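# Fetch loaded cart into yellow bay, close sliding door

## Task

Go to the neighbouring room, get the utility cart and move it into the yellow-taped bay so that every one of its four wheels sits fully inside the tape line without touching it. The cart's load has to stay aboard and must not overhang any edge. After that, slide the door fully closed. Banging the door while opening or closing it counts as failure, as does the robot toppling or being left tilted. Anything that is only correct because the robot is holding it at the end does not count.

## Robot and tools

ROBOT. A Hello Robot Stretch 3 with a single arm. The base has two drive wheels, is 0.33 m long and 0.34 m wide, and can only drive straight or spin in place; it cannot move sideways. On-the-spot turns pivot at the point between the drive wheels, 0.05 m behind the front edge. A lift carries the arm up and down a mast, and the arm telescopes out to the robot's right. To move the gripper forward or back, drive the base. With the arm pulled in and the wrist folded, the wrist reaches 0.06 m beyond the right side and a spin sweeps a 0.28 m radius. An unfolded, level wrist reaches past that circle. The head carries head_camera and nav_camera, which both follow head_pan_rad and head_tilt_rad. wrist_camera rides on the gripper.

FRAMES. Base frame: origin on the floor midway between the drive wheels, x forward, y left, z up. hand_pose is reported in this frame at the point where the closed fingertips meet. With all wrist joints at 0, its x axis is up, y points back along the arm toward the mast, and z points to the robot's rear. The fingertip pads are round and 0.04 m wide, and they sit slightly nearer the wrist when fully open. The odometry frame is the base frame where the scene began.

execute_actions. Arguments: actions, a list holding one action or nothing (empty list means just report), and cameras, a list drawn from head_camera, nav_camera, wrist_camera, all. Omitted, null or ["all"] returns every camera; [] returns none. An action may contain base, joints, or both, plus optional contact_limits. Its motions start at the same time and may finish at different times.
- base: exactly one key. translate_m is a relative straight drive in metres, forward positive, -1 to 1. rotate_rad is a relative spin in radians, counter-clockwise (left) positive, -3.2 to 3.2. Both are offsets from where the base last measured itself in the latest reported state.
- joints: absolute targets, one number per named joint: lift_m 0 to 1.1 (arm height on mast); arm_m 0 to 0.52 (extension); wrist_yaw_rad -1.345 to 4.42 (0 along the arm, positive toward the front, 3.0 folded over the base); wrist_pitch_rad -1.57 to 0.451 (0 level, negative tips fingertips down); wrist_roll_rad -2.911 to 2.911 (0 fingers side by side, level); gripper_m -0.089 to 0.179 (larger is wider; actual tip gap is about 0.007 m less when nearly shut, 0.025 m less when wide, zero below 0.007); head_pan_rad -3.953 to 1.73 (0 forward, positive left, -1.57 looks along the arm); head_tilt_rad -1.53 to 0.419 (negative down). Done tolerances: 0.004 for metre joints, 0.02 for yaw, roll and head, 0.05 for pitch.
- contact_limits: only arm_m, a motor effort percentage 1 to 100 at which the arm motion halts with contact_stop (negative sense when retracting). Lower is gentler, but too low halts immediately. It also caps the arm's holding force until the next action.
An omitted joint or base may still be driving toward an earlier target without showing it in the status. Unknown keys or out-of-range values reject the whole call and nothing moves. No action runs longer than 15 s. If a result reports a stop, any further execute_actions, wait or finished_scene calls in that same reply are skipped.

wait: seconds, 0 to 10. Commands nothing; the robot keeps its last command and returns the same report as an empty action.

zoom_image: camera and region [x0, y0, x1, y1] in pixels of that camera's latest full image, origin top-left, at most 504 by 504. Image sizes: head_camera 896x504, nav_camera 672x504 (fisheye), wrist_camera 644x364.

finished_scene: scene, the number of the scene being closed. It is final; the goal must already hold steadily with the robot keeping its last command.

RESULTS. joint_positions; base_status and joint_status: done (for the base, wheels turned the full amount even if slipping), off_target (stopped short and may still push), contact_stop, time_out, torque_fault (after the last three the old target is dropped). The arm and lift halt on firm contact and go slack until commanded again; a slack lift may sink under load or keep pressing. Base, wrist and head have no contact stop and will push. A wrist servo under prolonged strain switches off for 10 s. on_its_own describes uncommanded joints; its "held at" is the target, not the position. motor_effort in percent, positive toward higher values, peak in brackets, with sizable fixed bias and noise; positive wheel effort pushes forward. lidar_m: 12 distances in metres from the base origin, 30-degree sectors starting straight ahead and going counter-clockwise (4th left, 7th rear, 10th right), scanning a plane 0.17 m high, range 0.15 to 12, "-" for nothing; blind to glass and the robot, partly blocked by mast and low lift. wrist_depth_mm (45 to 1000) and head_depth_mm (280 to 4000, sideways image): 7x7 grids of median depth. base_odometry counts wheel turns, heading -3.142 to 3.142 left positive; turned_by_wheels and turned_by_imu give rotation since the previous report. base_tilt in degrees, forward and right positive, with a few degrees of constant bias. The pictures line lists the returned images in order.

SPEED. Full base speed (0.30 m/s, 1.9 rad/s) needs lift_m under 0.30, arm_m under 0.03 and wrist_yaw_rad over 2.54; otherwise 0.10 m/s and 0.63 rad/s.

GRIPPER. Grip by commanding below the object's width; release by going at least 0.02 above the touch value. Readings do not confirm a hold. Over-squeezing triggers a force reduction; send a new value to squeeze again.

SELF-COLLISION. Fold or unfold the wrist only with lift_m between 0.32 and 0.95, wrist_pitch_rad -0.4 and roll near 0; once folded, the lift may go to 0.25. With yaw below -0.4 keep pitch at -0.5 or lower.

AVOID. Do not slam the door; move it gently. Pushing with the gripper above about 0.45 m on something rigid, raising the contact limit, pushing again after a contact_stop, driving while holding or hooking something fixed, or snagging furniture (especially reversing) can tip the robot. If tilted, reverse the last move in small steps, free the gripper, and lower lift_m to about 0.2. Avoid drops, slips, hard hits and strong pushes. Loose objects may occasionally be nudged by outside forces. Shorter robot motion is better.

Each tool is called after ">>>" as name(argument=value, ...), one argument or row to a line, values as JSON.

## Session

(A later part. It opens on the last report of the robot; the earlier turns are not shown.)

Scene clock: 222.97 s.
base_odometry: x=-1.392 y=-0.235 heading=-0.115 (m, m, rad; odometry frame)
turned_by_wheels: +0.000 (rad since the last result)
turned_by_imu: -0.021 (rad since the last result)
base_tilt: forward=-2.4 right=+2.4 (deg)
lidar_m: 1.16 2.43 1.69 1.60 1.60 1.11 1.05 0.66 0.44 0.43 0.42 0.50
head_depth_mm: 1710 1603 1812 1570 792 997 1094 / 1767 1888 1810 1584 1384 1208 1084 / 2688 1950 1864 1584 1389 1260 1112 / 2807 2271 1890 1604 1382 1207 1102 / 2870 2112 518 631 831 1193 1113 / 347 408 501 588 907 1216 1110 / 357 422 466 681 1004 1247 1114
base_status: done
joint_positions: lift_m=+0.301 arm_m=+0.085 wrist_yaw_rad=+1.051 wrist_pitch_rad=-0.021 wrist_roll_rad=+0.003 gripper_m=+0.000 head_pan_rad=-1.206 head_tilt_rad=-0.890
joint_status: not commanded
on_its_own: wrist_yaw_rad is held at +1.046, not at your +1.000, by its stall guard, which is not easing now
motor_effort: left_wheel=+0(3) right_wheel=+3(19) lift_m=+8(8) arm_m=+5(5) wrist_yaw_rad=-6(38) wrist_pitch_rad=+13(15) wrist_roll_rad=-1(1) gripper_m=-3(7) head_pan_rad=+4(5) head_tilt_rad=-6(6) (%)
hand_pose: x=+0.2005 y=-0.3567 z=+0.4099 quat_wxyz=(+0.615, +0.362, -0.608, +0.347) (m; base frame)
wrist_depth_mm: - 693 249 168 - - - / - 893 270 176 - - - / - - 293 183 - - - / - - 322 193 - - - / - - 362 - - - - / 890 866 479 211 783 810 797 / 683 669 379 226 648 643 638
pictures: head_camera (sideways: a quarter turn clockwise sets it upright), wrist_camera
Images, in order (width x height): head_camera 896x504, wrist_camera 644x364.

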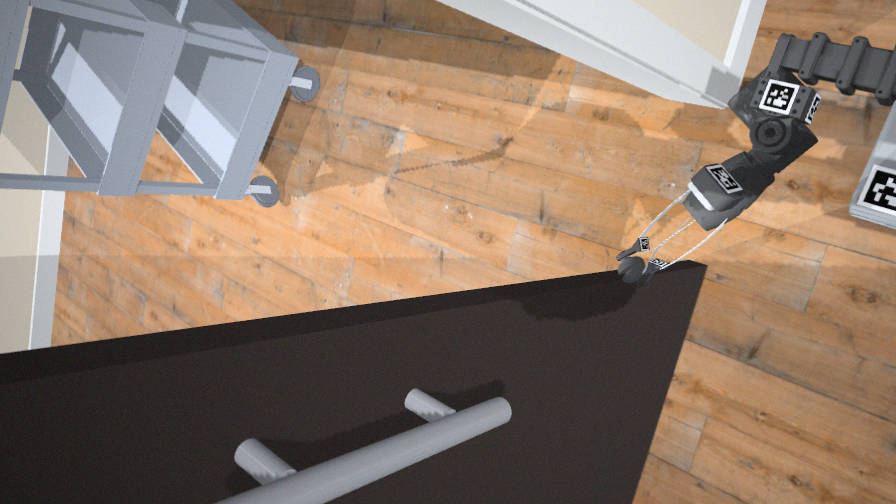

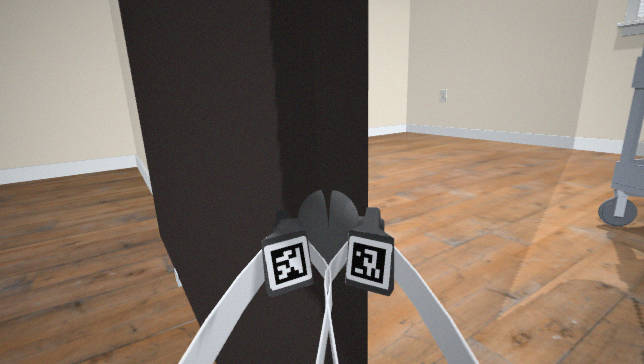

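>>> execute_actions(
  actions=[
    {"base":{"translate_m":0.25}},
  ],
  cameras=["head_camera","wrist_camera"],
)

Scene clock: 228.53 s.
base_odometry: x=-1.143 y=-0.263 heading=-0.115 (m, m, rad; odometry frame)
turned_by_wheels: +0.000 (rad since the last result)
turned_by_imu: -0.015 (rad since the last result)
base_tilt: forward=-2.4 right=+2.4 (deg)
lidar_m: 1.05 2.51 1.72 1.62 1.64 1.38 1.29 0.64 0.53 1.52 0.41 0.47
head_depth_mm: 1754 1871 1784 1578 1378 1217 1090 / 2630 1929 1822 1586 1385 1243 1083 / 2731 2296 1872 1590 1394 1258 1118 / 2806 2292 1898 1608 1397 1212 1100 / 2841 2299 1839 647 816 1177 1106 / 352 393 463 591 841 1204 1111 / 332 395 478 555 916 1222 1110
base_status: done
joint_positions: lift_m=+0.301 arm_m=+0.085 wrist_yaw_rad=+1.151 wrist_pitch_rad=-0.022 wrist_roll_rad=+0.003 gripper_m=+0.000 head_pan_rad=-1.206 head_tilt_rad=-0.890
joint_status: not commanded
on_its_own: wrist_yaw_rad is held at +1.150, not at your +1.000, by its stall guard, which is not easing now
motor_effort: left_wheel=+1(3) right_wheel=-1(18) lift_m=+8(7) arm_m=+4(5) wrist_yaw_rad=-2(51) wrist_pitch_rad=+13(15) wrist_roll_rad=-1(1) gripper_m=-4(7) head_pan_rad=+4(4) head_tilt_rad=-6(6) (%)
hand_pose: x=+0.2121 y=-0.3338 z=+0.4099 quat_wxyz=(+0.597, +0.392, -0.589, +0.378) (m; base frame)
wrist_depth_mm: - - 286 167 - - - / - - 316 174 - - - / - - 349 182 - - - / - - 389 192 - - - / - - 456 - - - - / 894 861 703 210 803 824 793 / 682 674 468 226 644 650 628
pictures: head_camera (sideways: a quarter turn clockwise sets it upright), wrist_camera
Images, in order (width x height): head_camera 896x504, wrist_camera 644x364.

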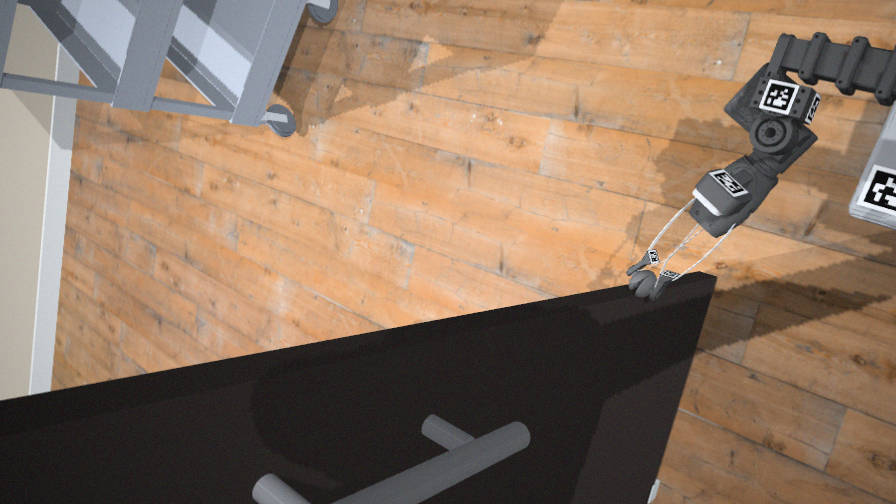

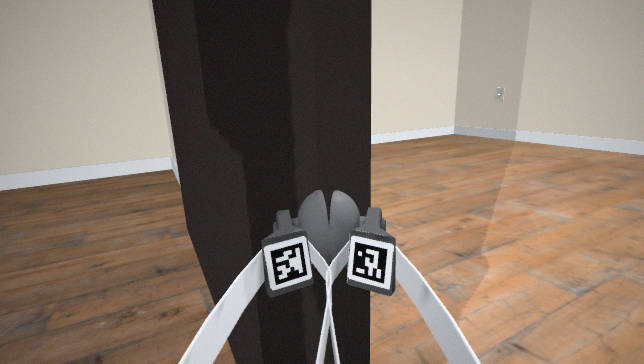

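>>> execute_actions(
  actions=[
    {"base":{"translate_m":-0.02},"joints":{"wrist_yaw_rad":1.2}},
  ],
  cameras=[],
)

>>> execute_actions(
  actions=[
    {"joints":{"arm_m":0.12}},
  ],
  cameras=["wrist_camera"],
)

Scene clock: 233.00 s.
base_odometry: x=-1.163 y=-0.261 heading=-0.115 (m, m, rad; odometry frame)
turned_by_wheels: +0.000 (rad since the last result)
turned_by_imu: +0.001 (rad since the last result)
base_tilt: forward=-2.4 right=+2.4 (deg)
lidar_m: 1.06 2.51 1.72 1.61 1.64 1.36 1.27 0.64 0.52 1.51 0.42 0.47
head_depth_mm: 1747 1861 1766 1580 1368 1218 1093 / 2638 1887 1808 1585 1375 1247 1085 / 2730 2276 1870 1596 1389 1252 1116 / 2779 2290 1887 1595 1400 1230 1104 / 2857 2300 1891 1569 869 1177 1106 / 2920 426 484 602 841 1199 1113 / 338 397 489 574 921 1234 1113
base_status: done
joint_positions: lift_m=+0.301 arm_m=+0.085 wrist_yaw_rad=+1.198 wrist_pitch_rad=-0.022 wrist_roll_rad=+0.003 gripper_m=+0.000 head_pan_rad=-1.206 head_tilt_rad=-0.890
joint_status: all done
motor_effort: left_wheel=+1(2) right_wheel=-1(4) lift_m=+8(8) arm_m=+4(4) wrist_yaw_rad=+3(2) wrist_pitch_rad=+13(13) wrist_roll_rad=-1(2) gripper_m=-3(3) head_pan_rad=+4(4) head_tilt_rad=-6(6) (%)
hand_pose: x=+0.2167 y=-0.3229 z=+0.4099 quat_wxyz=(+0.588, +0.406, -0.580, +0.392) (m; base frame)
wrist_depth_mm: - - 377 185 - - - / - - 415 193 - - - / - - 467 200 - - - / - - 541 213 - - - / - - 654 - - - - / 883 871 819 233 796 809 794 / 681 680 617 270 614 641 638
pictures: none
No camera images: the call's "cameras" was empty. Leave "cameras" out to get every camera's image.

Scene clock: 234.27 s.
base_odometry: x=-1.163 y=-0.261 heading=-0.115 (m, m, rad; odometry frame)
turned_by_wheels: +0.000 (rad since the last result)
turned_by_imu: +0.000 (rad since the last result)
base_tilt: forward=-2.3 right=+2.4 (deg)
lidar_m: 1.06 2.51 1.72 1.61 1.64 1.35 1.28 0.65 0.52 1.52 0.42 0.47
head_depth_mm: 1746 1868 1771 1583 1374 1225 1086 / 2656 1885 1824 1583 1371 1263 1094 / 2737 2267 1864 1591 1380 1265 1114 / 2801 2305 1885 1592 1406 1230 1110 / 2861 2320 1894 1565 867 1185 1111 / 2923 427 482 600 843 1206 1110 / 338 396 490 574 919 1235 1110
base_status: not commanded
joint_positions: lift_m=+0.301 arm_m=+0.120 wrist_yaw_rad=+1.198 wrist_pitch_rad=-0.022 wrist_roll_rad=+0.003 gripper_m=+0.000 head_pan_rad=-1.206 head_tilt_rad=-0.890
joint_status: all done
motor_effort: left_wheel=+1(1) right_wheel=-1(1) lift_m=+8(7) arm_m=+3(5) wrist_yaw_rad=+3(4) wrist_pitch_rad=+13(13) wrist_roll_rad=-1(1) gripper_m=-3(3) head_pan_rad=+4(5) head_tilt_rad=-6(6) (%)
hand_pose: x=+0.2167 y=-0.3578 z=+0.4099 quat_wxyz=(+0.588, +0.406, -0.580, +0.392) (m; base frame)
wrist_depth_mm: - - 221 - - - - / - - 245 184 - - - / - - 276 192 - - - / - - 316 197 - - - / - - 385 - - - - / 873 880 690 219 798 812 800 / 685 671 388 224 641 638 631
pictures: wrist_camera
Images, in order (width x height): wrist_camera 644x364.

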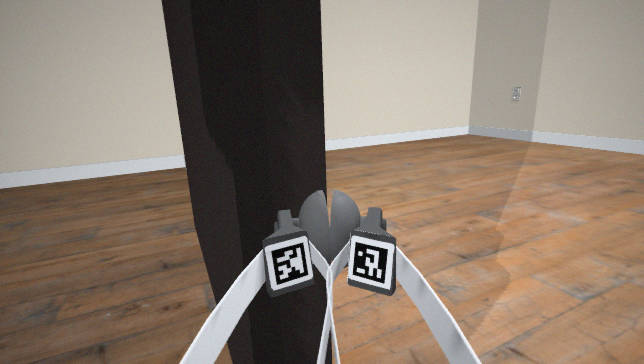

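>>> execute_actions(
  actions=[
    {"joints":{"arm_m":0.102}},
  ],
  cameras=[],
)

>>> execute_actions(
  actions=[
    {"base":{"translate_m":0.15}},
  ],
  cameras=["head_camera","wrist_camera"],
)

Scene clock: 236.57 s.
base_odometry: x=-1.163 y=-0.261 heading=-0.115 (m, m, rad; odometry frame)
turned_by_wheels: +0.000 (rad since the last result)
turned_by_imu: +0.000 (rad since the last result)
base_tilt: forward=-2.3 right=+2.4 (deg)
lidar_m: 1.06 2.51 1.72 1.61 1.64 1.35 1.28 0.65 0.52 1.52 0.42 0.47
head_depth_mm: 1755 1874 1766 1585 1377 1217 1094 / 2631 1875 1804 1580 1388 1245 1102 / 2760 2292 1882 1606 1388 1268 1117 / 2793 2280 1875 1596 1390 1220 1103 / 2889 2320 1894 1577 863 1179 1110 / 2901 427 483 600 848 1205 1112 / 338 397 490 575 922 1230 1117
base_status: not commanded
joint_positions: lift_m=+0.301 arm_m=+0.102 wrist_yaw_rad=+1.198 wrist_pitch_rad=-0.022 wrist_roll_rad=+0.003 gripper_m=+0.000 head_pan_rad=-1.206 head_tilt_rad=-0.890
joint_status: all done
motor_effort: left_wheel=+1(1) right_wheel=-1(1) lift_m=+8(7) arm_m=-3(4) wrist_yaw_rad=+3(3) wrist_pitch_rad=+13(13) wrist_roll_rad=-1(1) gripper_m=-3(4) head_pan_rad=+4(4) head_tilt_rad=-6(6) (%)
hand_pose: x=+0.2167 y=-0.3403 z=+0.4099 quat_wxyz=(+0.588, +0.406, -0.580, +0.392) (m; base frame)
wrist_depth_mm: - - 299 179 - - - / - - 333 186 - - - / - - 376 195 - - - / - - 429 203 - - - / - - 521 - - - - / 890 870 810 225 797 817 806 / 684 679 526 242 656 640 631
pictures: none
No camera images: the call's "cameras" was empty. Leave "cameras" out to get every camera's image.

Scene clock: 239.47 s.
base_odometry: x=-1.014 y=-0.278 heading=-0.115 (m, m, rad; odometry frame)
turned_by_wheels: +0.000 (rad since the last result)
turned_by_imu: -0.034 (rad since the last result)
base_tilt: forward=-2.3 right=+2.4 (deg)
lidar_m: 0.93 2.38 1.75 1.63 1.65 1.53 1.42 0.63 0.61 1.53 0.40 0.44
head_depth_mm: 1679 1867 1763 1588 1369 1216 1091 / 2656 2197 1853 1585 1383 1251 1098 / 2707 2274 1877 1589 1394 1269 1109 / 2810 2306 1895 1608 1392 1224 1107 / 2856 2307 1888 1598 863 1172 1105 / 2856 2266 471 558 772 1190 1109 / 329 370 451 551 835 1208 1114
base_status: done
joint_positions: lift_m=+0.301 arm_m=+0.102 wrist_yaw_rad=+1.202 wrist_pitch_rad=-0.022 wrist_roll_rad=+0.003 gripper_m=+0.000 head_pan_rad=-1.206 head_tilt_rad=-0.890
joint_status: not commanded
motor_effort: left_wheel=+1(4) right_wheel=-1(22) lift_m=+8(8) arm_m=+3(2) wrist_yaw_rad=-3(34) wrist_pitch_rad=+14(16) wrist_roll_rad=-2(2) gripper_m=-3(5) head_pan_rad=+5(4) head_tilt_rad=-6(6) (%)
hand_pose: x=+0.2171 y=-0.3389 z=+0.4098 quat_wxyz=(+0.587, +0.407, -0.579, +0.393) (m; base frame)
wrist_depth_mm: - - 197 - - - - / - - 217 - - - - / - - 241 - - - - / - - 273 - - - - / - - 323 - - - - / 885 861 522 221 797 807 796 / 681 675 325 224 649 639 629
pictures: head_camera (sideways: a quarter turn clockwise sets it upright), wrist_camera
Images, in order (width x height): head_camera 896x504, wrist_camera 644x364.

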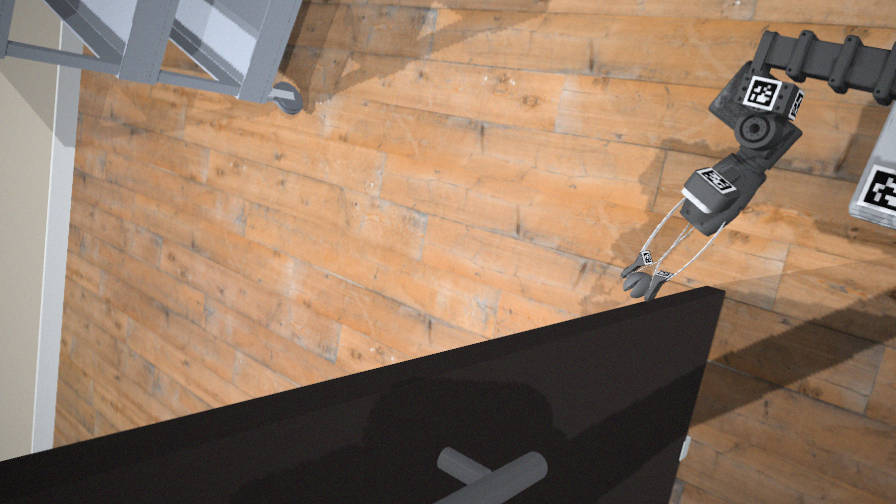

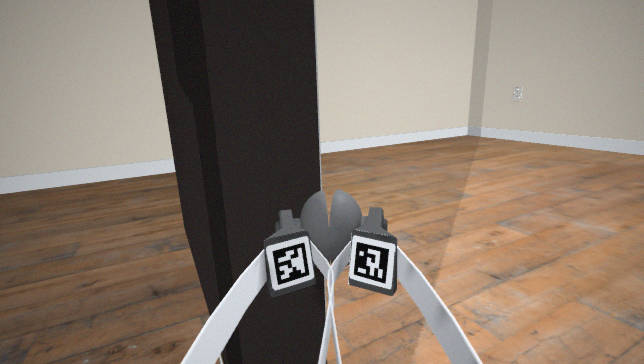

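>>> execute_actions(
  actions=[
    {"base":{"translate_m":-0.04},"joints":{"wrist_yaw_rad":0.0}},
  ],
  cameras=[],
)

>>> execute_actions(
  actions=[
    {"base":{"rotate_rad":0.08},"joints":{"arm_m":0.33,"head_pan_rad":-1.3}},
  ],
)

Scene clock: 245.33 s.
base_odometry: x=-1.054 y=-0.274 heading=-0.115 (m, m, rad; odometry frame)
turned_by_wheels: +0.000 (rad since the last result)
turned_by_imu: +0.001 (rad since the last result)
base_tilt: forward=-2.3 right=+2.4 (deg)
lidar_m: 0.94 2.43 1.76 1.62 1.64 1.49 1.38 0.65 0.58 1.53 0.43 0.44
head_depth_mm: 1735 1869 1764 1566 1381 1218 1091 / 2675 2195 1821 1580 1404 1267 1075 / 2699 2284 1854 1602 1387 1223 1121 / 2794 2298 1880 1602 1395 1233 1111 / 2850 2304 1901 1617 1406 1195 1109 / 2927 2312 1917 644 786 1190 1112 / 2972 441 469 588 845 1219 1121
base_status: done
joint_positions: lift_m=+0.301 arm_m=+0.102 wrist_yaw_rad=+0.002 wrist_pitch_rad=-0.022 wrist_roll_rad=+0.003 gripper_m=+0.000 head_pan_rad=-1.206 head_tilt_rad=-0.890
joint_status: all done
motor_effort: left_wheel=+1(3) right_wheel=-1(5) lift_m=+7(8) arm_m=+3(3) wrist_yaw_rad=-3(6) wrist_pitch_rad=+13(14) wrist_roll_rad=-2(1) gripper_m=-3(4) head_pan_rad=+4(4) head_tilt_rad=-5(6) (%)
hand_pose: x=-0.0209 y=-0.5024 z=+0.4098 quat_wxyz=(+0.706, +0.009, -0.708, -0.007) (m; base frame)
wrist_depth_mm: - - - - - - - / - - - - - - - / - - - - - - - / - - - - - - - / - - - - - - - / 875 877 854 791 790 807 798 / 690 670 666 662 651 641 627
pictures: none
No camera images: the call's "cameras" was empty. Leave "cameras" out to get every camera's image.

Scene clock: 248.23 s.
base_odometry: x=-1.054 y=-0.274 heading=-0.035 (m, m, rad; odometry frame)
turned_by_wheels: +0.080 (rad since the last result)
turned_by_imu: +0.081 (rad since the last result)
base_tilt: forward=-2.4 right=+2.4 (deg)
lidar_m: 1.18 2.39 1.71 1.63 1.67 1.45 1.38 0.58 0.59 1.52 0.43 0.47
head_depth_mm: 1745 1874 1790 1597 1388 1219 1088 / 2641 2087 1831 1586 - 1230 1110 / 2707 2285 1861 1591 1393 1231 1113 / 2764 2302 1895 1613 1398 1231 1107 / 2829 2320 1898 1607 1395 1203 1121 / 2863 2347 1921 648 782 1184 1111 / 2910 2135 471 587 843 1202 1115
base_status: done
joint_positions: lift_m=+0.301 arm_m=+0.330 wrist_yaw_rad=+0.001 wrist_pitch_rad=-0.021 wrist_roll_rad=+0.003 gripper_m=+0.000 head_pan_rad=-1.293 head_tilt_rad=-0.890
joint_status: all done
motor_effort: left_wheel=-1(3) right_wheel=+2(3) lift_m=+8(8) arm_m=+4(4) wrist_yaw_rad=-1(3) wrist_pitch_rad=+13(13) wrist_roll_rad=-1(1) gripper_m=-4(3) head_pan_rad=-3(17) head_tilt_rad=-5(6) (%)
hand_pose: x=-0.0212 y=-0.7304 z=+0.4100 quat_wxyz=(+0.706, +0.008, -0.708, -0.007) (m; base frame)
wrist_depth_mm: - - - - - - - / - - - - - - - / - - - - - - - / - - - - - - - / - - - - - - - / 871 870 861 790 787 810 791 / 683 673 658 651 649 642 640
pictures: head_camera (sideways: a quarter turn clockwise sets it upright), nav_camera (sideways: a quarter turn counterclockwise sets it upright), wrist_camera
Images, in order (width x height): head_camera 896x504, nav_camera 672x504, wrist_camera 644x364.

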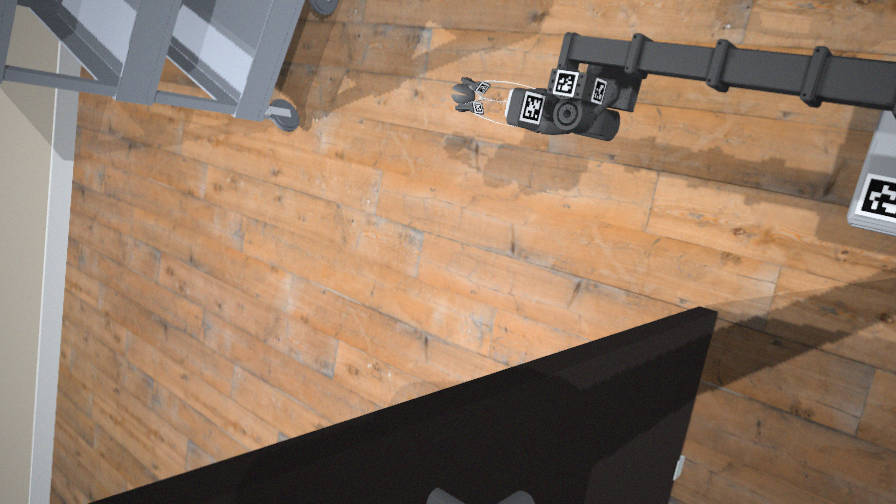

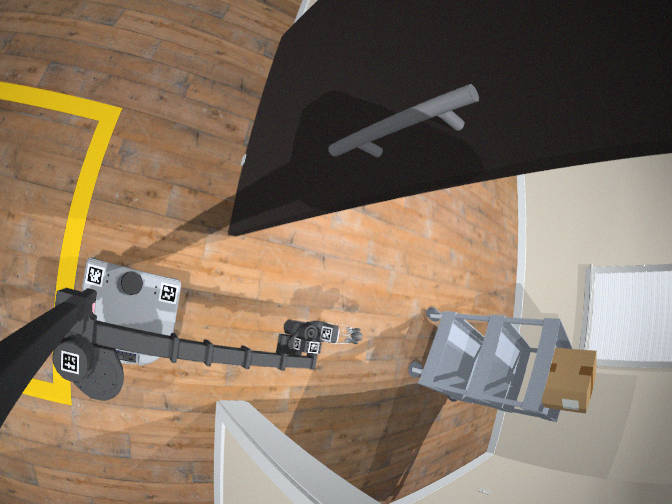

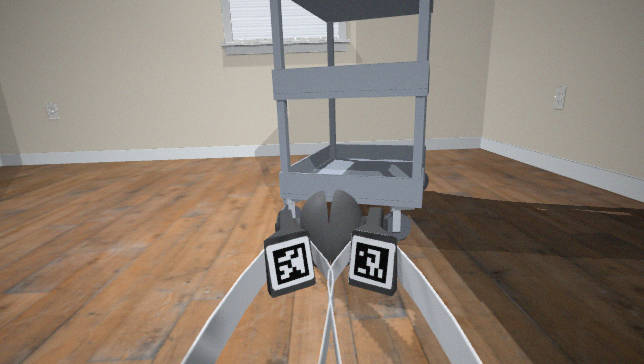

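>>> execute_actions(
  actions=[
    {"base":{"translate_m":0.27},"joints":{"head_pan_rad":-1.2,"head_tilt_rad":-1.0}},
  ],
  cameras=["head_camera","nav_camera"],
)

Scene clock: 258.80 s.
base_odometry: x=-0.784 y=-0.283 heading=-0.035 (m, m, rad; odometry frame)
turned_by_wheels: +0.000 (rad since the last result)
turned_by_imu: -0.001 (rad since the last result)
base_tilt: forward=-2.3 right=+2.4 (deg)
lidar_m: 1.33 2.18 1.71 1.63 1.68 1.73 1.65 0.80 1.60 0.34 0.35 0.46
head_depth_mm: 285 319 391 1446 1270 1185 1080 / 291 331 404 512 833 1211 - / 296 334 347 496 781 1157 - / 303 361 448 589 863 1183 1100 / 313 377 474 636 965 1207 1095 / 326 396 503 691 1096 1205 1099 / 339 416 536 752 1269 1219 1108
base_status: done
joint_positions: lift_m=+0.301 arm_m=+0.330 wrist_yaw_rad=+0.001 wrist_pitch_rad=-0.021 wrist_roll_rad=+0.003 gripper_m=+0.000 head_pan_rad=-1.207 head_tilt_rad=-0.987
joint_status: all done
motor_effort: left_wheel=-1(1) right_wheel=+1(6) lift_m=+8(7) arm_m=+4(4) wrist_yaw_rad=-1(1) wrist_pitch_rad=+13(13) wrist_roll_rad=-1(1) gripper_m=-3(3) head_pan_rad=+3(17) head_tilt_rad=-7(21) (%)
hand_pose: x=-0.0212 y=-0.7304 z=+0.4100 quat_wxyz=(+0.706, +0.008, -0.708, -0.007) (m; base frame)
wrist_depth_mm: - - - - - - - / - - - - 995 - - / - - - - - - - / - - - - - - - / - - - - - - - / 884 863 844 798 785 807 800 / 677 669 669 661 652 641 633
pictures: head_camera (sideways: a quarter turn clockwise sets it upright), nav_camera (sideways: a quarter turn counterclockwise sets it upright)
Images, in order (width x height): head_camera 896x504, nav_camera 672x504.

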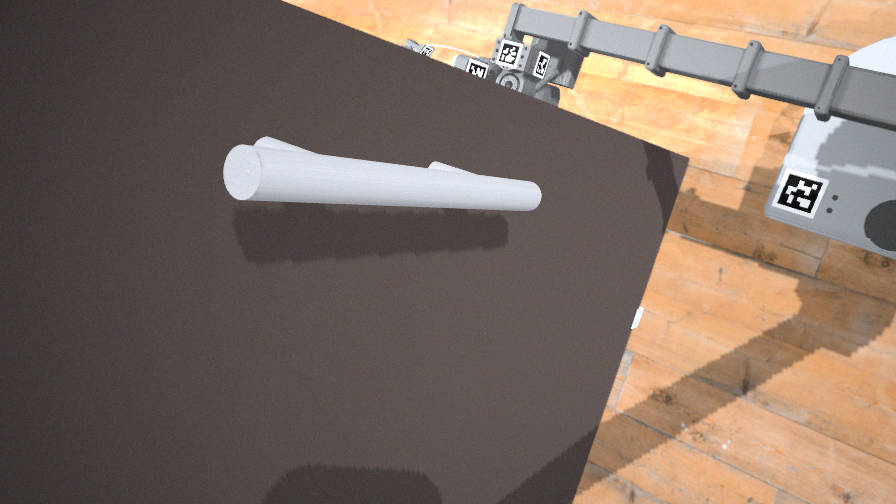

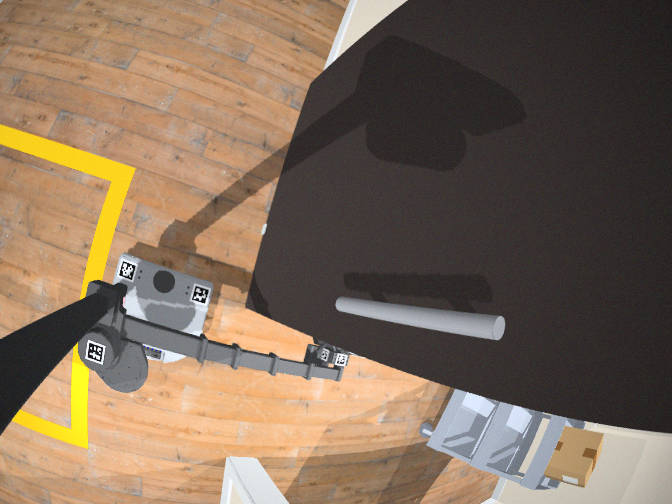

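>>> execute_actions(
  actions=[
    {"base":{"translate_m":0.12}},
  ],
  cameras=["head_camera","nav_camera"],
)

Scene clock: 263.17 s.
base_odometry: x=-0.664 y=-0.287 heading=-0.035 (m, m, rad; odometry frame)
turned_by_wheels: +0.000 (rad since the last result)
turned_by_imu: -0.012 (rad since the last result)
base_tilt: forward=-2.3 right=+2.4 (deg)
lidar_m: 1.27 2.06 1.73 1.64 1.68 1.85 1.76 0.90 1.63 0.33 0.34 0.45
head_depth_mm: - 313 308 456 640 1173 1078 / 289 325 396 474 701 1150 - / 294 338 416 539 767 1158 - / 299 352 437 576 844 1192 1106 / 306 368 463 619 942 1201 1091 / 318 384 488 669 1062 1207 1093 / 330 403 519 727 1214 1214 1106
base_status: done
joint_positions: lift_m=+0.301 arm_m=+0.330 wrist_yaw_rad=+0.001 wrist_pitch_rad=-0.021 wrist_roll_rad=+0.002 gripper_m=+0.000 head_pan_rad=-1.206 head_tilt_rad=-0.988
joint_status: not commanded
motor_effort: left_wheel=+0(12) right_wheel=-1(30) lift_m=+8(8) arm_m=+3(4) wrist_yaw_rad=-1(5) wrist_pitch_rad=+13(13) wrist_roll_rad=-1(1) gripper_m=-3(2) head_pan_rad=+3(5) head_tilt_rad=-7(8) (%)
hand_pose: x=-0.0212 y=-0.7305 z=+0.4100 quat_wxyz=(+0.707, +0.008, -0.708, -0.007) (m; base frame)
wrist_depth_mm: - - - - - - - / - - - - - 933 - / - - - - - - - / - - - - - - - / - - - - - - - / 874 857 854 787 797 800 804 / 675 672 665 655 652 645 628
pictures: head_camera (sideways: a quarter turn clockwise sets it upright), nav_camera (sideways: a quarter turn counterclockwise sets it upright)
Images, in order (width x height): head_camera 896x504, nav_camera 672x504.

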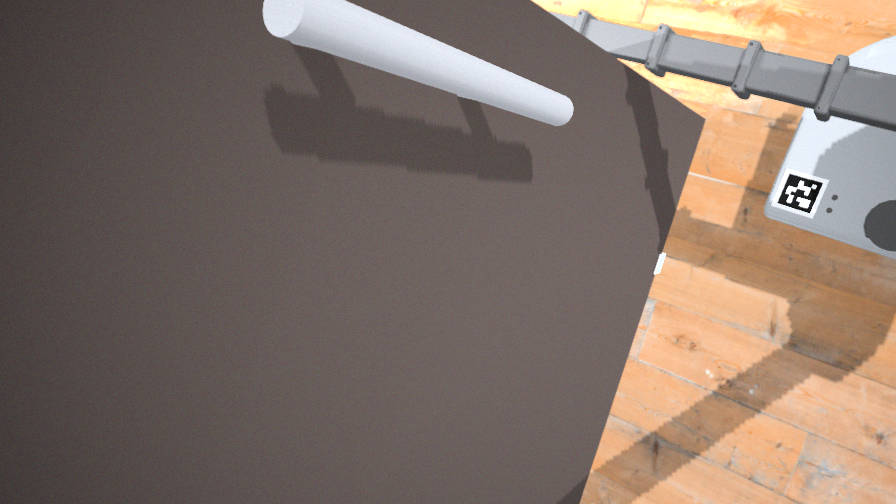

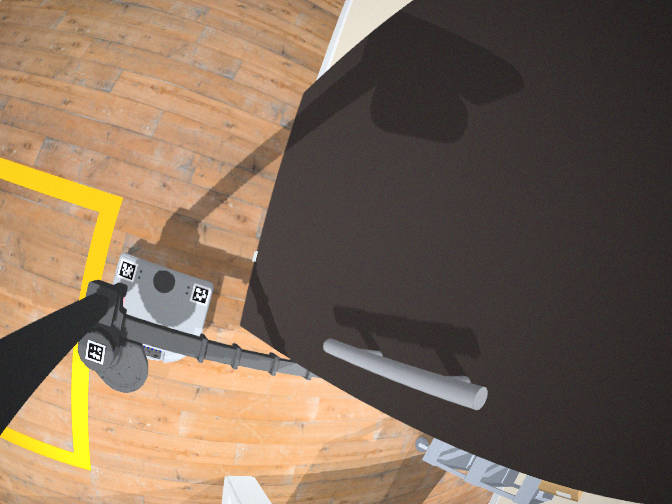

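>>> execute_actions(
  actions=[
    {"base":{"translate_m":-0.4},"joints":{"head_pan_rad":1.4,"head_tilt_rad":-0.75}},
  ],
  cameras=["head_camera","nav_camera"],
)

>>> execute_actions(
  actions=[
    {"joints":{"head_pan_rad":-1.57,"head_tilt_rad":-0.45}},
  ],
)

Scene clock: 281.70 s.
base_odometry: x=-1.064 y=-0.273 heading=-0.035 (m, m, rad; odometry frame)
turned_by_wheels: +0.000 (rad since the last result)
turned_by_imu: +0.003 (rad since the last result)
base_tilt: forward=-2.3 right=+2.4 (deg)
lidar_m: 1.15 2.43 1.70 1.62 1.66 1.44 1.37 0.59 0.58 1.53 0.46 0.48
head_depth_mm: 1503 1745 1999 1789 1507 1287 1128 / 1475 1686 1955 1807 1505 1292 1134 / 1439 1643 1910 1822 1510 1297 1132 / 1407 1604 1861 1813 1525 1294 1135 / 1376 1576 1800 1797 1528 1309 1145 / 1363 1535 1764 1846 1524 1304 1160 / 1328 1498 1708 1842 1543 1334 -
base_status: done
joint_positions: lift_m=+0.301 arm_m=+0.330 wrist_yaw_rad=+0.001 wrist_pitch_rad=-0.021 wrist_roll_rad=+0.002 gripper_m=+0.000 head_pan_rad=+1.393 head_tilt_rad=-0.754
joint_status: all done
motor_effort: left_wheel=+0(3) right_wheel=+0(3) lift_m=+8(8) arm_m=+2(2) wrist_yaw_rad=-1(1) wrist_pitch_rad=+13(13) wrist_roll_rad=-2(1) gripper_m=-3(4) head_pan_rad=+5(51) head_tilt_rad=+2(27) (%)
hand_pose: x=-0.0212 y=-0.7305 z=+0.4100 quat_wxyz=(+0.707, +0.008, -0.708, -0.007) (m; base frame)
wrist_depth_mm: - - - - - - - / - - - 983 - - - / - - - - - - - / - - - - - - - / - - - - - - - / 871 860 847 790 781 819 804 / 681 676 666 657 650 638 639
pictures: head_camera (sideways: a quarter turn clockwise sets it upright), nav_camera (sideways: a quarter turn counterclockwise sets it upright)
Images, in order (width x height): head_camera 896x504, nav_camera 672x504.

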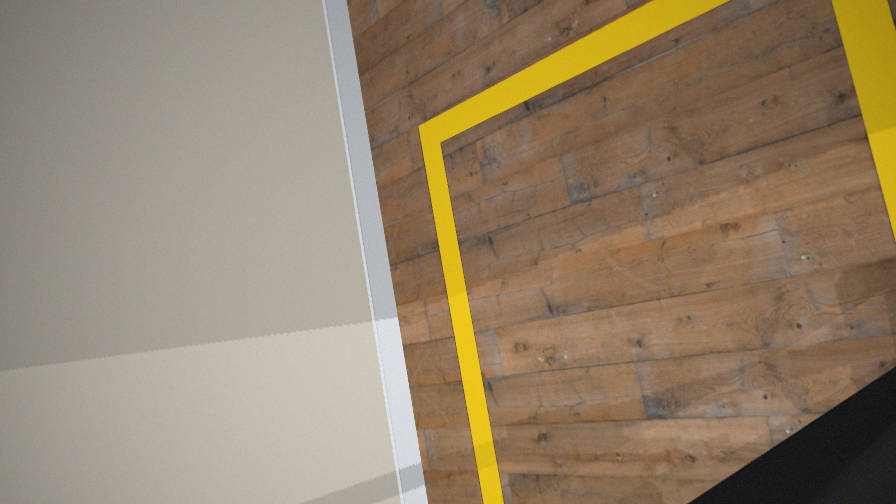

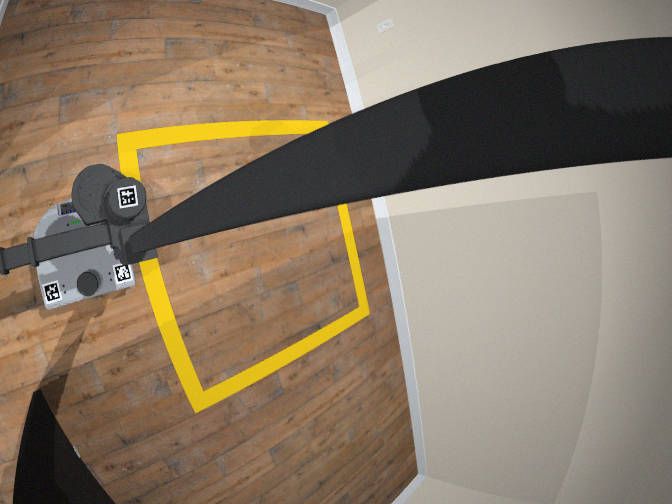

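Scene clock: 283.67 s.
base_odometry: x=-1.064 y=-0.273 heading=-0.035 (m, m, rad; odometry frame)
turned_by_wheels: +0.000 (rad since the last result)
turned_by_imu: +0.000 (rad since the last result)
base_tilt: forward=-2.4 right=+2.4 (deg)
lidar_m: 1.15 2.42 1.71 1.62 1.66 1.44 1.37 0.59 0.58 1.53 0.46 0.48
head_depth_mm: 2617 2843 3111 2729 1994 1581 1299 / 2640 2809 1993 2179 1921 1582 1303 / 2626 2718 1593 1986 1870 1593 1345 / 2623 2789 1855 1984 1884 1594 1310 / 2626 2815 3028 2798 2020 1596 1307 / 2587 2843 3085 2796 2044 1591 1310 / 2599 2764 3087 2759 2034 1595 1315
base_status: not commanded
joint_positions: lift_m=+0.301 arm_m=+0.330 wrist_yaw_rad=+0.001 wrist_pitch_rad=-0.021 wrist_roll_rad=+0.002 gripper_m=+0.000 head_pan_rad=-1.563 head_tilt_rad=-0.458
joint_status: all done
motor_effort: left_wheel=+0(0) right_wheel=+0(0) lift_m=+8(8) arm_m=+2(2) wrist_yaw_rad=-1(1) wrist_pitch_rad=+13(13) wrist_roll_rad=-1(1) gripper_m=-3(3) head_pan_rad=-4(50) head_tilt_rad=+5(33) (%)
hand_pose: x=-0.0212 y=-0.7305 z=+0.4100 quat_wxyz=(+0.707, +0.008, -0.708, -0.007) (m; base frame)
wrist_depth_mm: - - - - - - - / - - - 996 - - - / - - - - - - - / - - - - - - - / - - - - - - - / 860 864 850 803 781 805 793 / 679 680 665 656 654 644 632
pictures: head_camera (sideways: a quarter turn clockwise sets it upright), nav_camera (sideways: a quarter turn counterclockwise sets it upright), wrist_camera
Images, in order (width x height): head_camera 896x504, nav_camera 672x504, wrist_camera 644x364.

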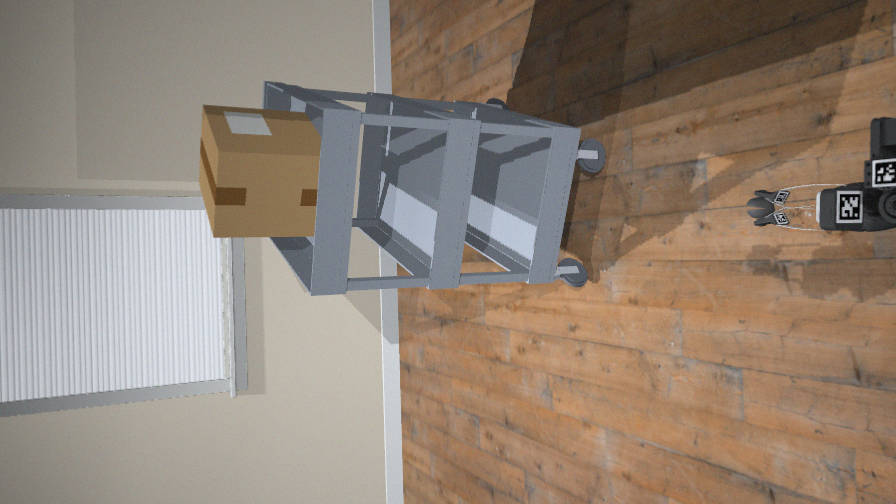

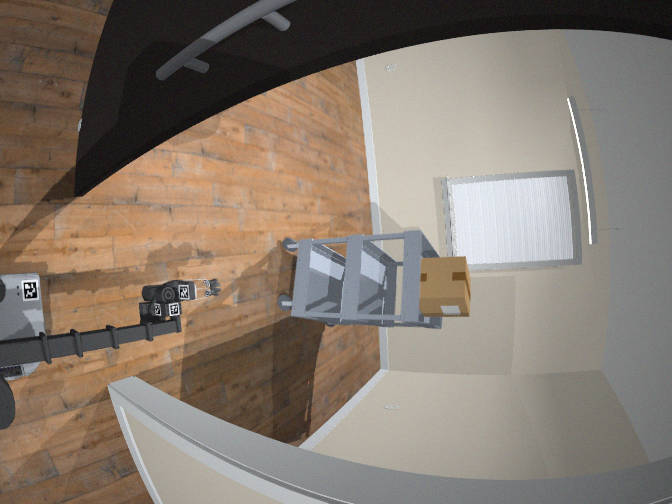

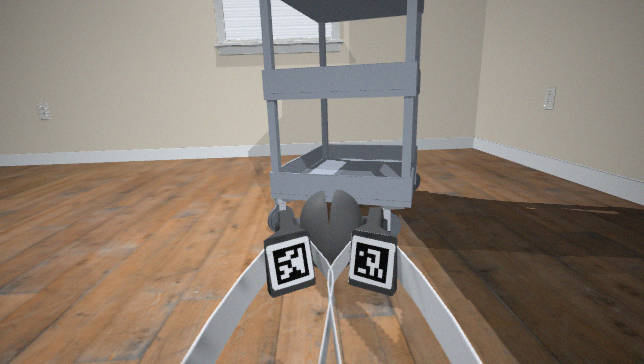

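>>> execute_actions(
  actions=[
    {"base":{"translate_m":-0.02},"joints":{"arm_m":0.0,"wrist_yaw_rad":1.57,"lift_m":0.3,"head_pan_rad":0,"head_tilt_rad":-0.6}},
  ],
  cameras=[],
)

>>> execute_actions(
  actions=[
    {"base":{"rotate_rad":-1.53}},
  ],
  cameras=["nav_camera"],
)

>>> execute_actions(
  actions=[
    {"base":{"translate_m":0.45}},
  ],
  cameras=["nav_camera","head_camera"],
)

Scene clock: 340.17 s.
base_odometry: x=-1.084 y=-0.273 heading=-0.035 (m, m, rad; odometry frame)
turned_by_wheels: +0.000 (rad since the last result)
turned_by_imu: +0.001 (rad since the last result)
base_tilt: forward=-2.4 right=+2.4 (deg)
lidar_m: 1.16 2.42 1.70 1.62 1.66 1.42 1.35 0.59 0.56 1.53 0.48 0.48
head_depth_mm: 913 937 959 982 1013 1038 1062 / 1511 1561 1399 1442 1512 1377 1202 / 2019 2193 2481 2214 1733 1430 1209 / 1984 2240 2494 2218 1733 1428 1215 / 2027 2211 2455 2216 1751 1432 1222 / 1999 2225 2473 2251 1754 1434 1223 / 1995 2205 2473 2279 1753 1447 1228
base_status: done
joint_positions: lift_m=+0.301 arm_m=+0.002 wrist_yaw_rad=+1.569 wrist_pitch_rad=-0.021 wrist_roll_rad=+0.002 gripper_m=+0.000 head_pan_rad=-0.007 head_tilt_rad=-0.593
joint_status: all done
joint sent to its limit — the command would take arm_m past its lower limit, so that joint was sent only as far as its limit.
motor_effort: left_wheel=+0(3) right_wheel=+0(3) lift_m=+8(8) arm_m=-2(2) wrist_yaw_rad=+1(3) wrist_pitch_rad=+13(13) wrist_roll_rad=-1(1) gripper_m=-3(3) head_pan_rad=+5(50) head_tilt_rad=-4(22) (%)
hand_pose: x=+0.2343 y=-0.1475 z=+0.4100 quat_wxyz=(+0.505, +0.505, -0.495, +0.494) (m; base frame)
wrist_depth_mm: - - - - 606 328 240 / - - - - 616 332 249 / - - - - 634 335 262 / - - - - 647 341 270 / - - - - 587 343 947 / 894 874 861 789 591 348 757 / 683 669 669 660 623 351 609
pictures: none
No camera images: the call's "cameras" was empty. Leave "cameras" out to get every camera's image.

Scene clock: 343.53 s.
base_odometry: x=-1.084 y=-0.273 heading=-1.565 (m, m, rad; odometry frame)
turned_by_wheels: -1.530 (rad since the last result)
turned_by_imu: -1.535 (rad since the last result)
base_tilt: forward=-2.4 right=+2.4 (deg)
lidar_m: 1.52 0.48 0.50 1.36 2.30 1.68 1.62 1.68 1.40 1.35 0.56 0.56
head_depth_mm: 2612 2846 3008 2162 1713 1411 1207 / 2545 1582 1947 2043 1717 1435 1197 / 2544 1499 1944 2047 1731 1424 1208 / 2600 1717 1993 1993 1738 1428 1216 / 2584 2926 3042 2229 1750 1442 1214 / 2637 2881 3131 2250 1753 1436 1223 / 2624 2919 3035 2240 1759 1448 1219
base_status: done
joint_positions: lift_m=+0.301 arm_m=+0.002 wrist_yaw_rad=+1.569 wrist_pitch_rad=-0.021 wrist_roll_rad=+0.002 gripper_m=+0.000 head_pan_rad=-0.007 head_tilt_rad=-0.593
joint_status: not commanded
motor_effort: left_wheel=+2(5) right_wheel=-2(5) lift_m=+8(8) arm_m=-3(3) wrist_yaw_rad=+1(1) wrist_pitch_rad=+13(13) wrist_roll_rad=-1(1) gripper_m=-3(3) head_pan_rad=+4(5) head_tilt_rad=-4(4) (%)
hand_pose: x=+0.2343 y=-0.1475 z=+0.4100 quat_wxyz=(+0.505, +0.505, -0.495, +0.494) (m; base frame)
wrist_depth_mm: - - - - - - 298 / - - - - - - 307 / - - - - - 454 315 / - - - - - 451 333 / - - - - - 452 345 / 881 859 857 794 798 458 363 / 687 684 676 654 646 459 382
pictures: nav_camera (sideways: a quarter turn counterclockwise sets it upright)
Images, in order (width x height): nav_camera 672x504.

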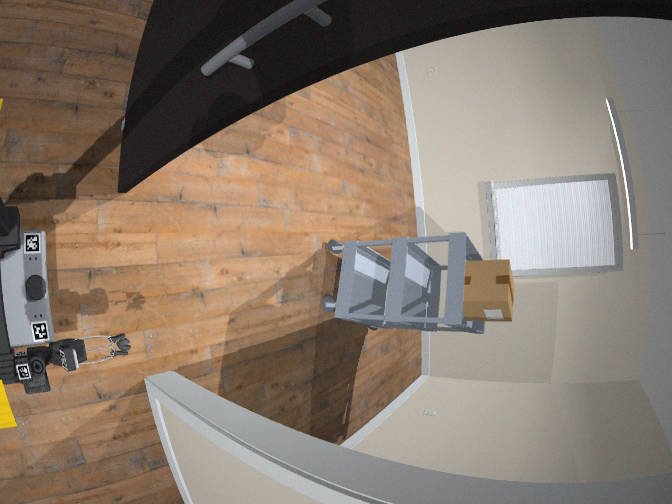

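Scene clock: 349.27 s.
base_odometry: x=-1.081 y=-0.723 heading=-1.565 (m, m, rad; odometry frame)
turned_by_wheels: +0.000 (rad since the last result)
turned_by_imu: +0.000 (rad since the last result)
base_tilt: forward=-2.3 right=+2.4 (deg)
lidar_m: 1.09 2.80 2.52 0.33 0.33 2.14 2.07 1.92 1.40 0.39 1.39 1.09
head_depth_mm: 2270 1526 2559 2124 1714 1421 1203 / 2202 1124 1185 1405 1567 1437 1206 / 2250 1166 1211 1460 1588 1422 1210 / 2239 2432 1337 1456 1604 1430 1217 / 2248 2481 2702 2254 1739 1434 1219 / 2258 2519 2766 2229 1752 1437 1222 / 2227 2508 2793 2258 1760 1441 1222
base_status: done
joint_positions: lift_m=+0.301 arm_m=+0.002 wrist_yaw_rad=+1.569 wrist_pitch_rad=-0.021 wrist_roll_rad=+0.002 gripper_m=+0.000 head_pan_rad=-0.007 head_tilt_rad=-0.593
joint_status: not commanded
motor_effort: left_wheel=+2(5) right_wheel=-3(4) lift_m=+8(8) arm_m=-2(2) wrist_yaw_rad=+1(1) wrist_pitch_rad=+13(13) wrist_roll_rad=-1(1) gripper_m=-4(3) head_pan_rad=+5(6) head_tilt_rad=-4(4) (%)
hand_pose: x=+0.2343 y=-0.1475 z=+0.4100 quat_wxyz=(+0.505, +0.505, -0.495, +0.494) (m; base frame)
wrist_depth_mm: - - - - - - - / - - - - - - - / - - - - - - - / - - - - - - - / - - - - - - - / 869 870 860 790 780 808 793 / 683 675 666 661 653 641 637
pictures: head_camera (sideways: a quarter turn clockwise sets it upright), nav_camera (sideways: a quarter turn counterclockwise sets it upright)
Images, in order (width x height): head_camera 896x504, nav_camera 672x504.

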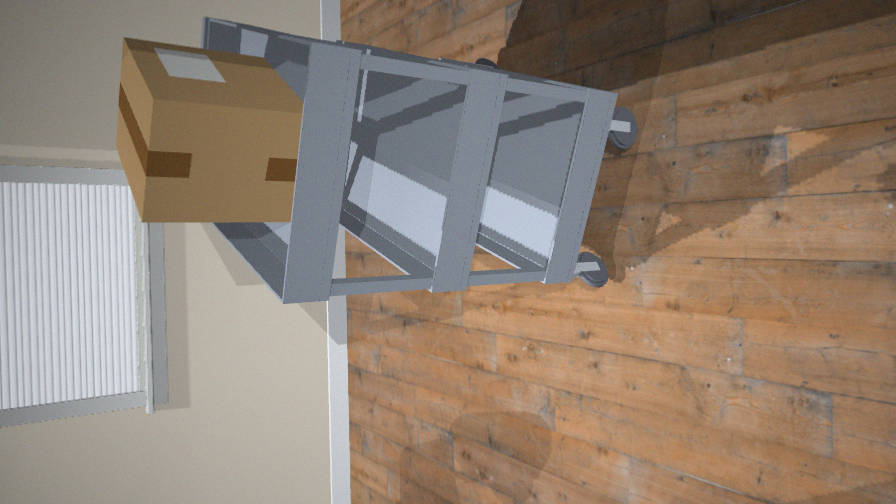

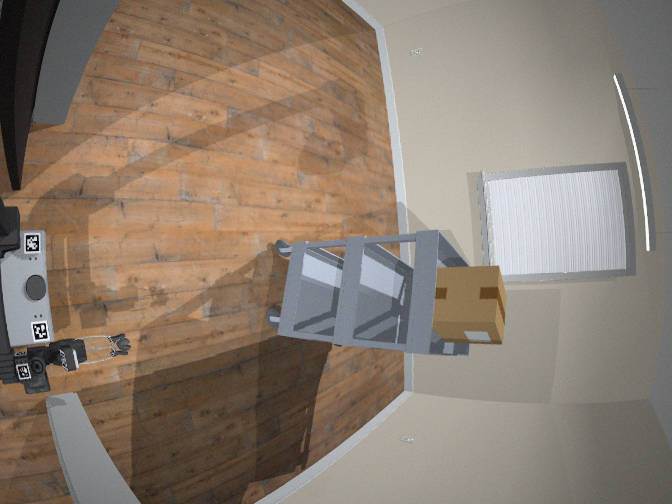

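>>> execute_actions(
  actions=[
    {"base":{"translate_m":0.75},"joints":{"wrist_yaw_rad":1.9,"wrist_pitch_rad":-0.7,"lift_m":0.34,"head_tilt_rad":-1.0}},
  ],
)

Scene clock: 394.53 s.
base_odometry: x=-1.077 y=-1.473 heading=-1.565 (m, m, rad; odometry frame)
turned_by_wheels: +0.000 (rad since the last result)
turned_by_imu: +0.000 (rad since the last result)
base_tilt: forward=-2.3 right=+2.3 (deg)
lidar_m: 0.38 2.03 2.52 2.43 0.96 0.87 2.82 0.77 0.95 1.34 0.42 0.38
head_depth_mm: 436 506 602 560 848 1162 1079 / 463 541 619 582 876 1155 1100 / 498 591 644 895 1074 1197 1096 / 1774 733 650 914 1153 1199 1107 / 1815 1986 608 838 1314 1204 1103 / 1816 1996 1700 1506 1348 1207 1102 / 1799 1993 1724 1510 1348 1211 1101
base_status: done
joint_positions: lift_m=+0.339 arm_m=+0.002 wrist_yaw_rad=+1.898 wrist_pitch_rad=-0.710 wrist_roll_rad=+0.002 gripper_m=+0.000 head_pan_rad=-0.007 head_tilt_rad=-0.988
joint_status: all done
motor_effort: left_wheel=+2(4) right_wheel=-3(3) lift_m=+33(36) arm_m=-3(3) wrist_yaw_rad=+3(6) wrist_pitch_rad=+6(11) wrist_roll_rad=-2(1) gripper_m=-4(3) head_pan_rad=+5(4) head_tilt_rad=-8(39) (%)
hand_pose: x=+0.1478 y=-0.0899 z=+0.2927 quat_wxyz=(+0.586, +0.682, -0.187, +0.395) (m; base frame)
wrist_depth_mm: 876 870 804 518 522 513 504 / 732 721 683 415 434 439 433 / 634 624 609 587 382 318 381 / 564 553 548 546 532 351 287 / 506 500 493 - 476 454 456 / 461 448 444 432 429 431 426 / 427 412 409 404 398 395 393
pictures: head_camera (sideways: a quarter turn clockwise sets it upright), nav_camera (sideways: a quarter turn counterclockwise sets it upright), wrist_camera
Images, in order (width x height): head_camera 896x504, nav_camera 672x504, wrist_camera 644x364.

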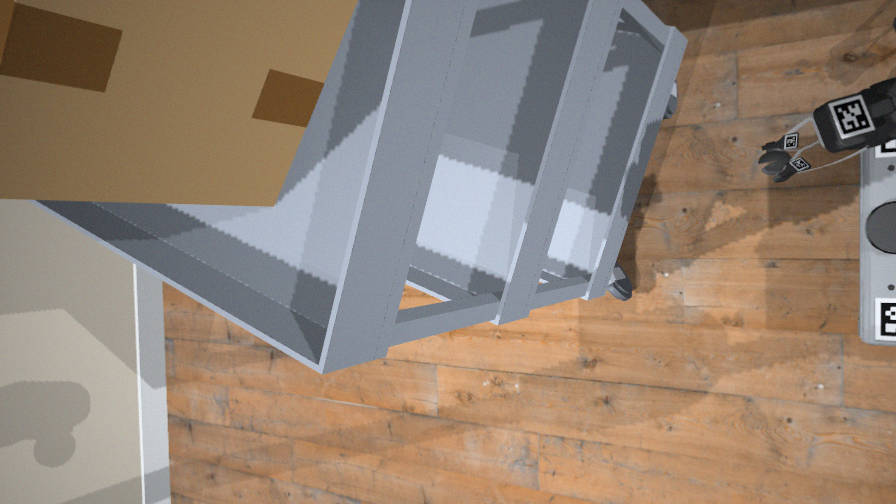

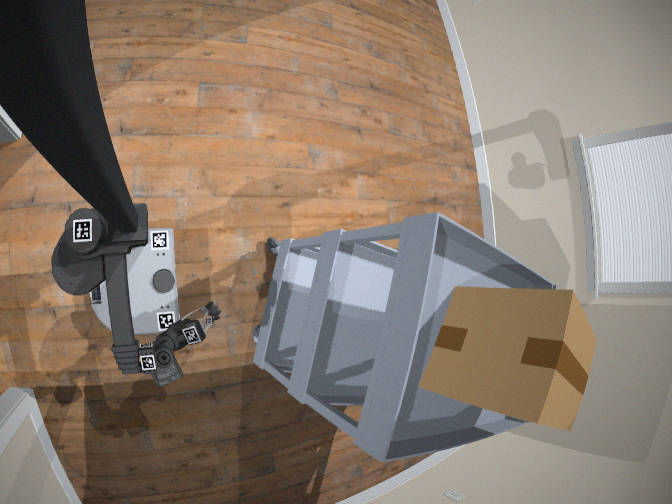

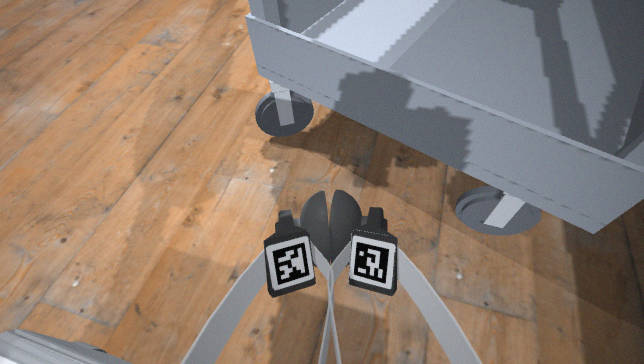

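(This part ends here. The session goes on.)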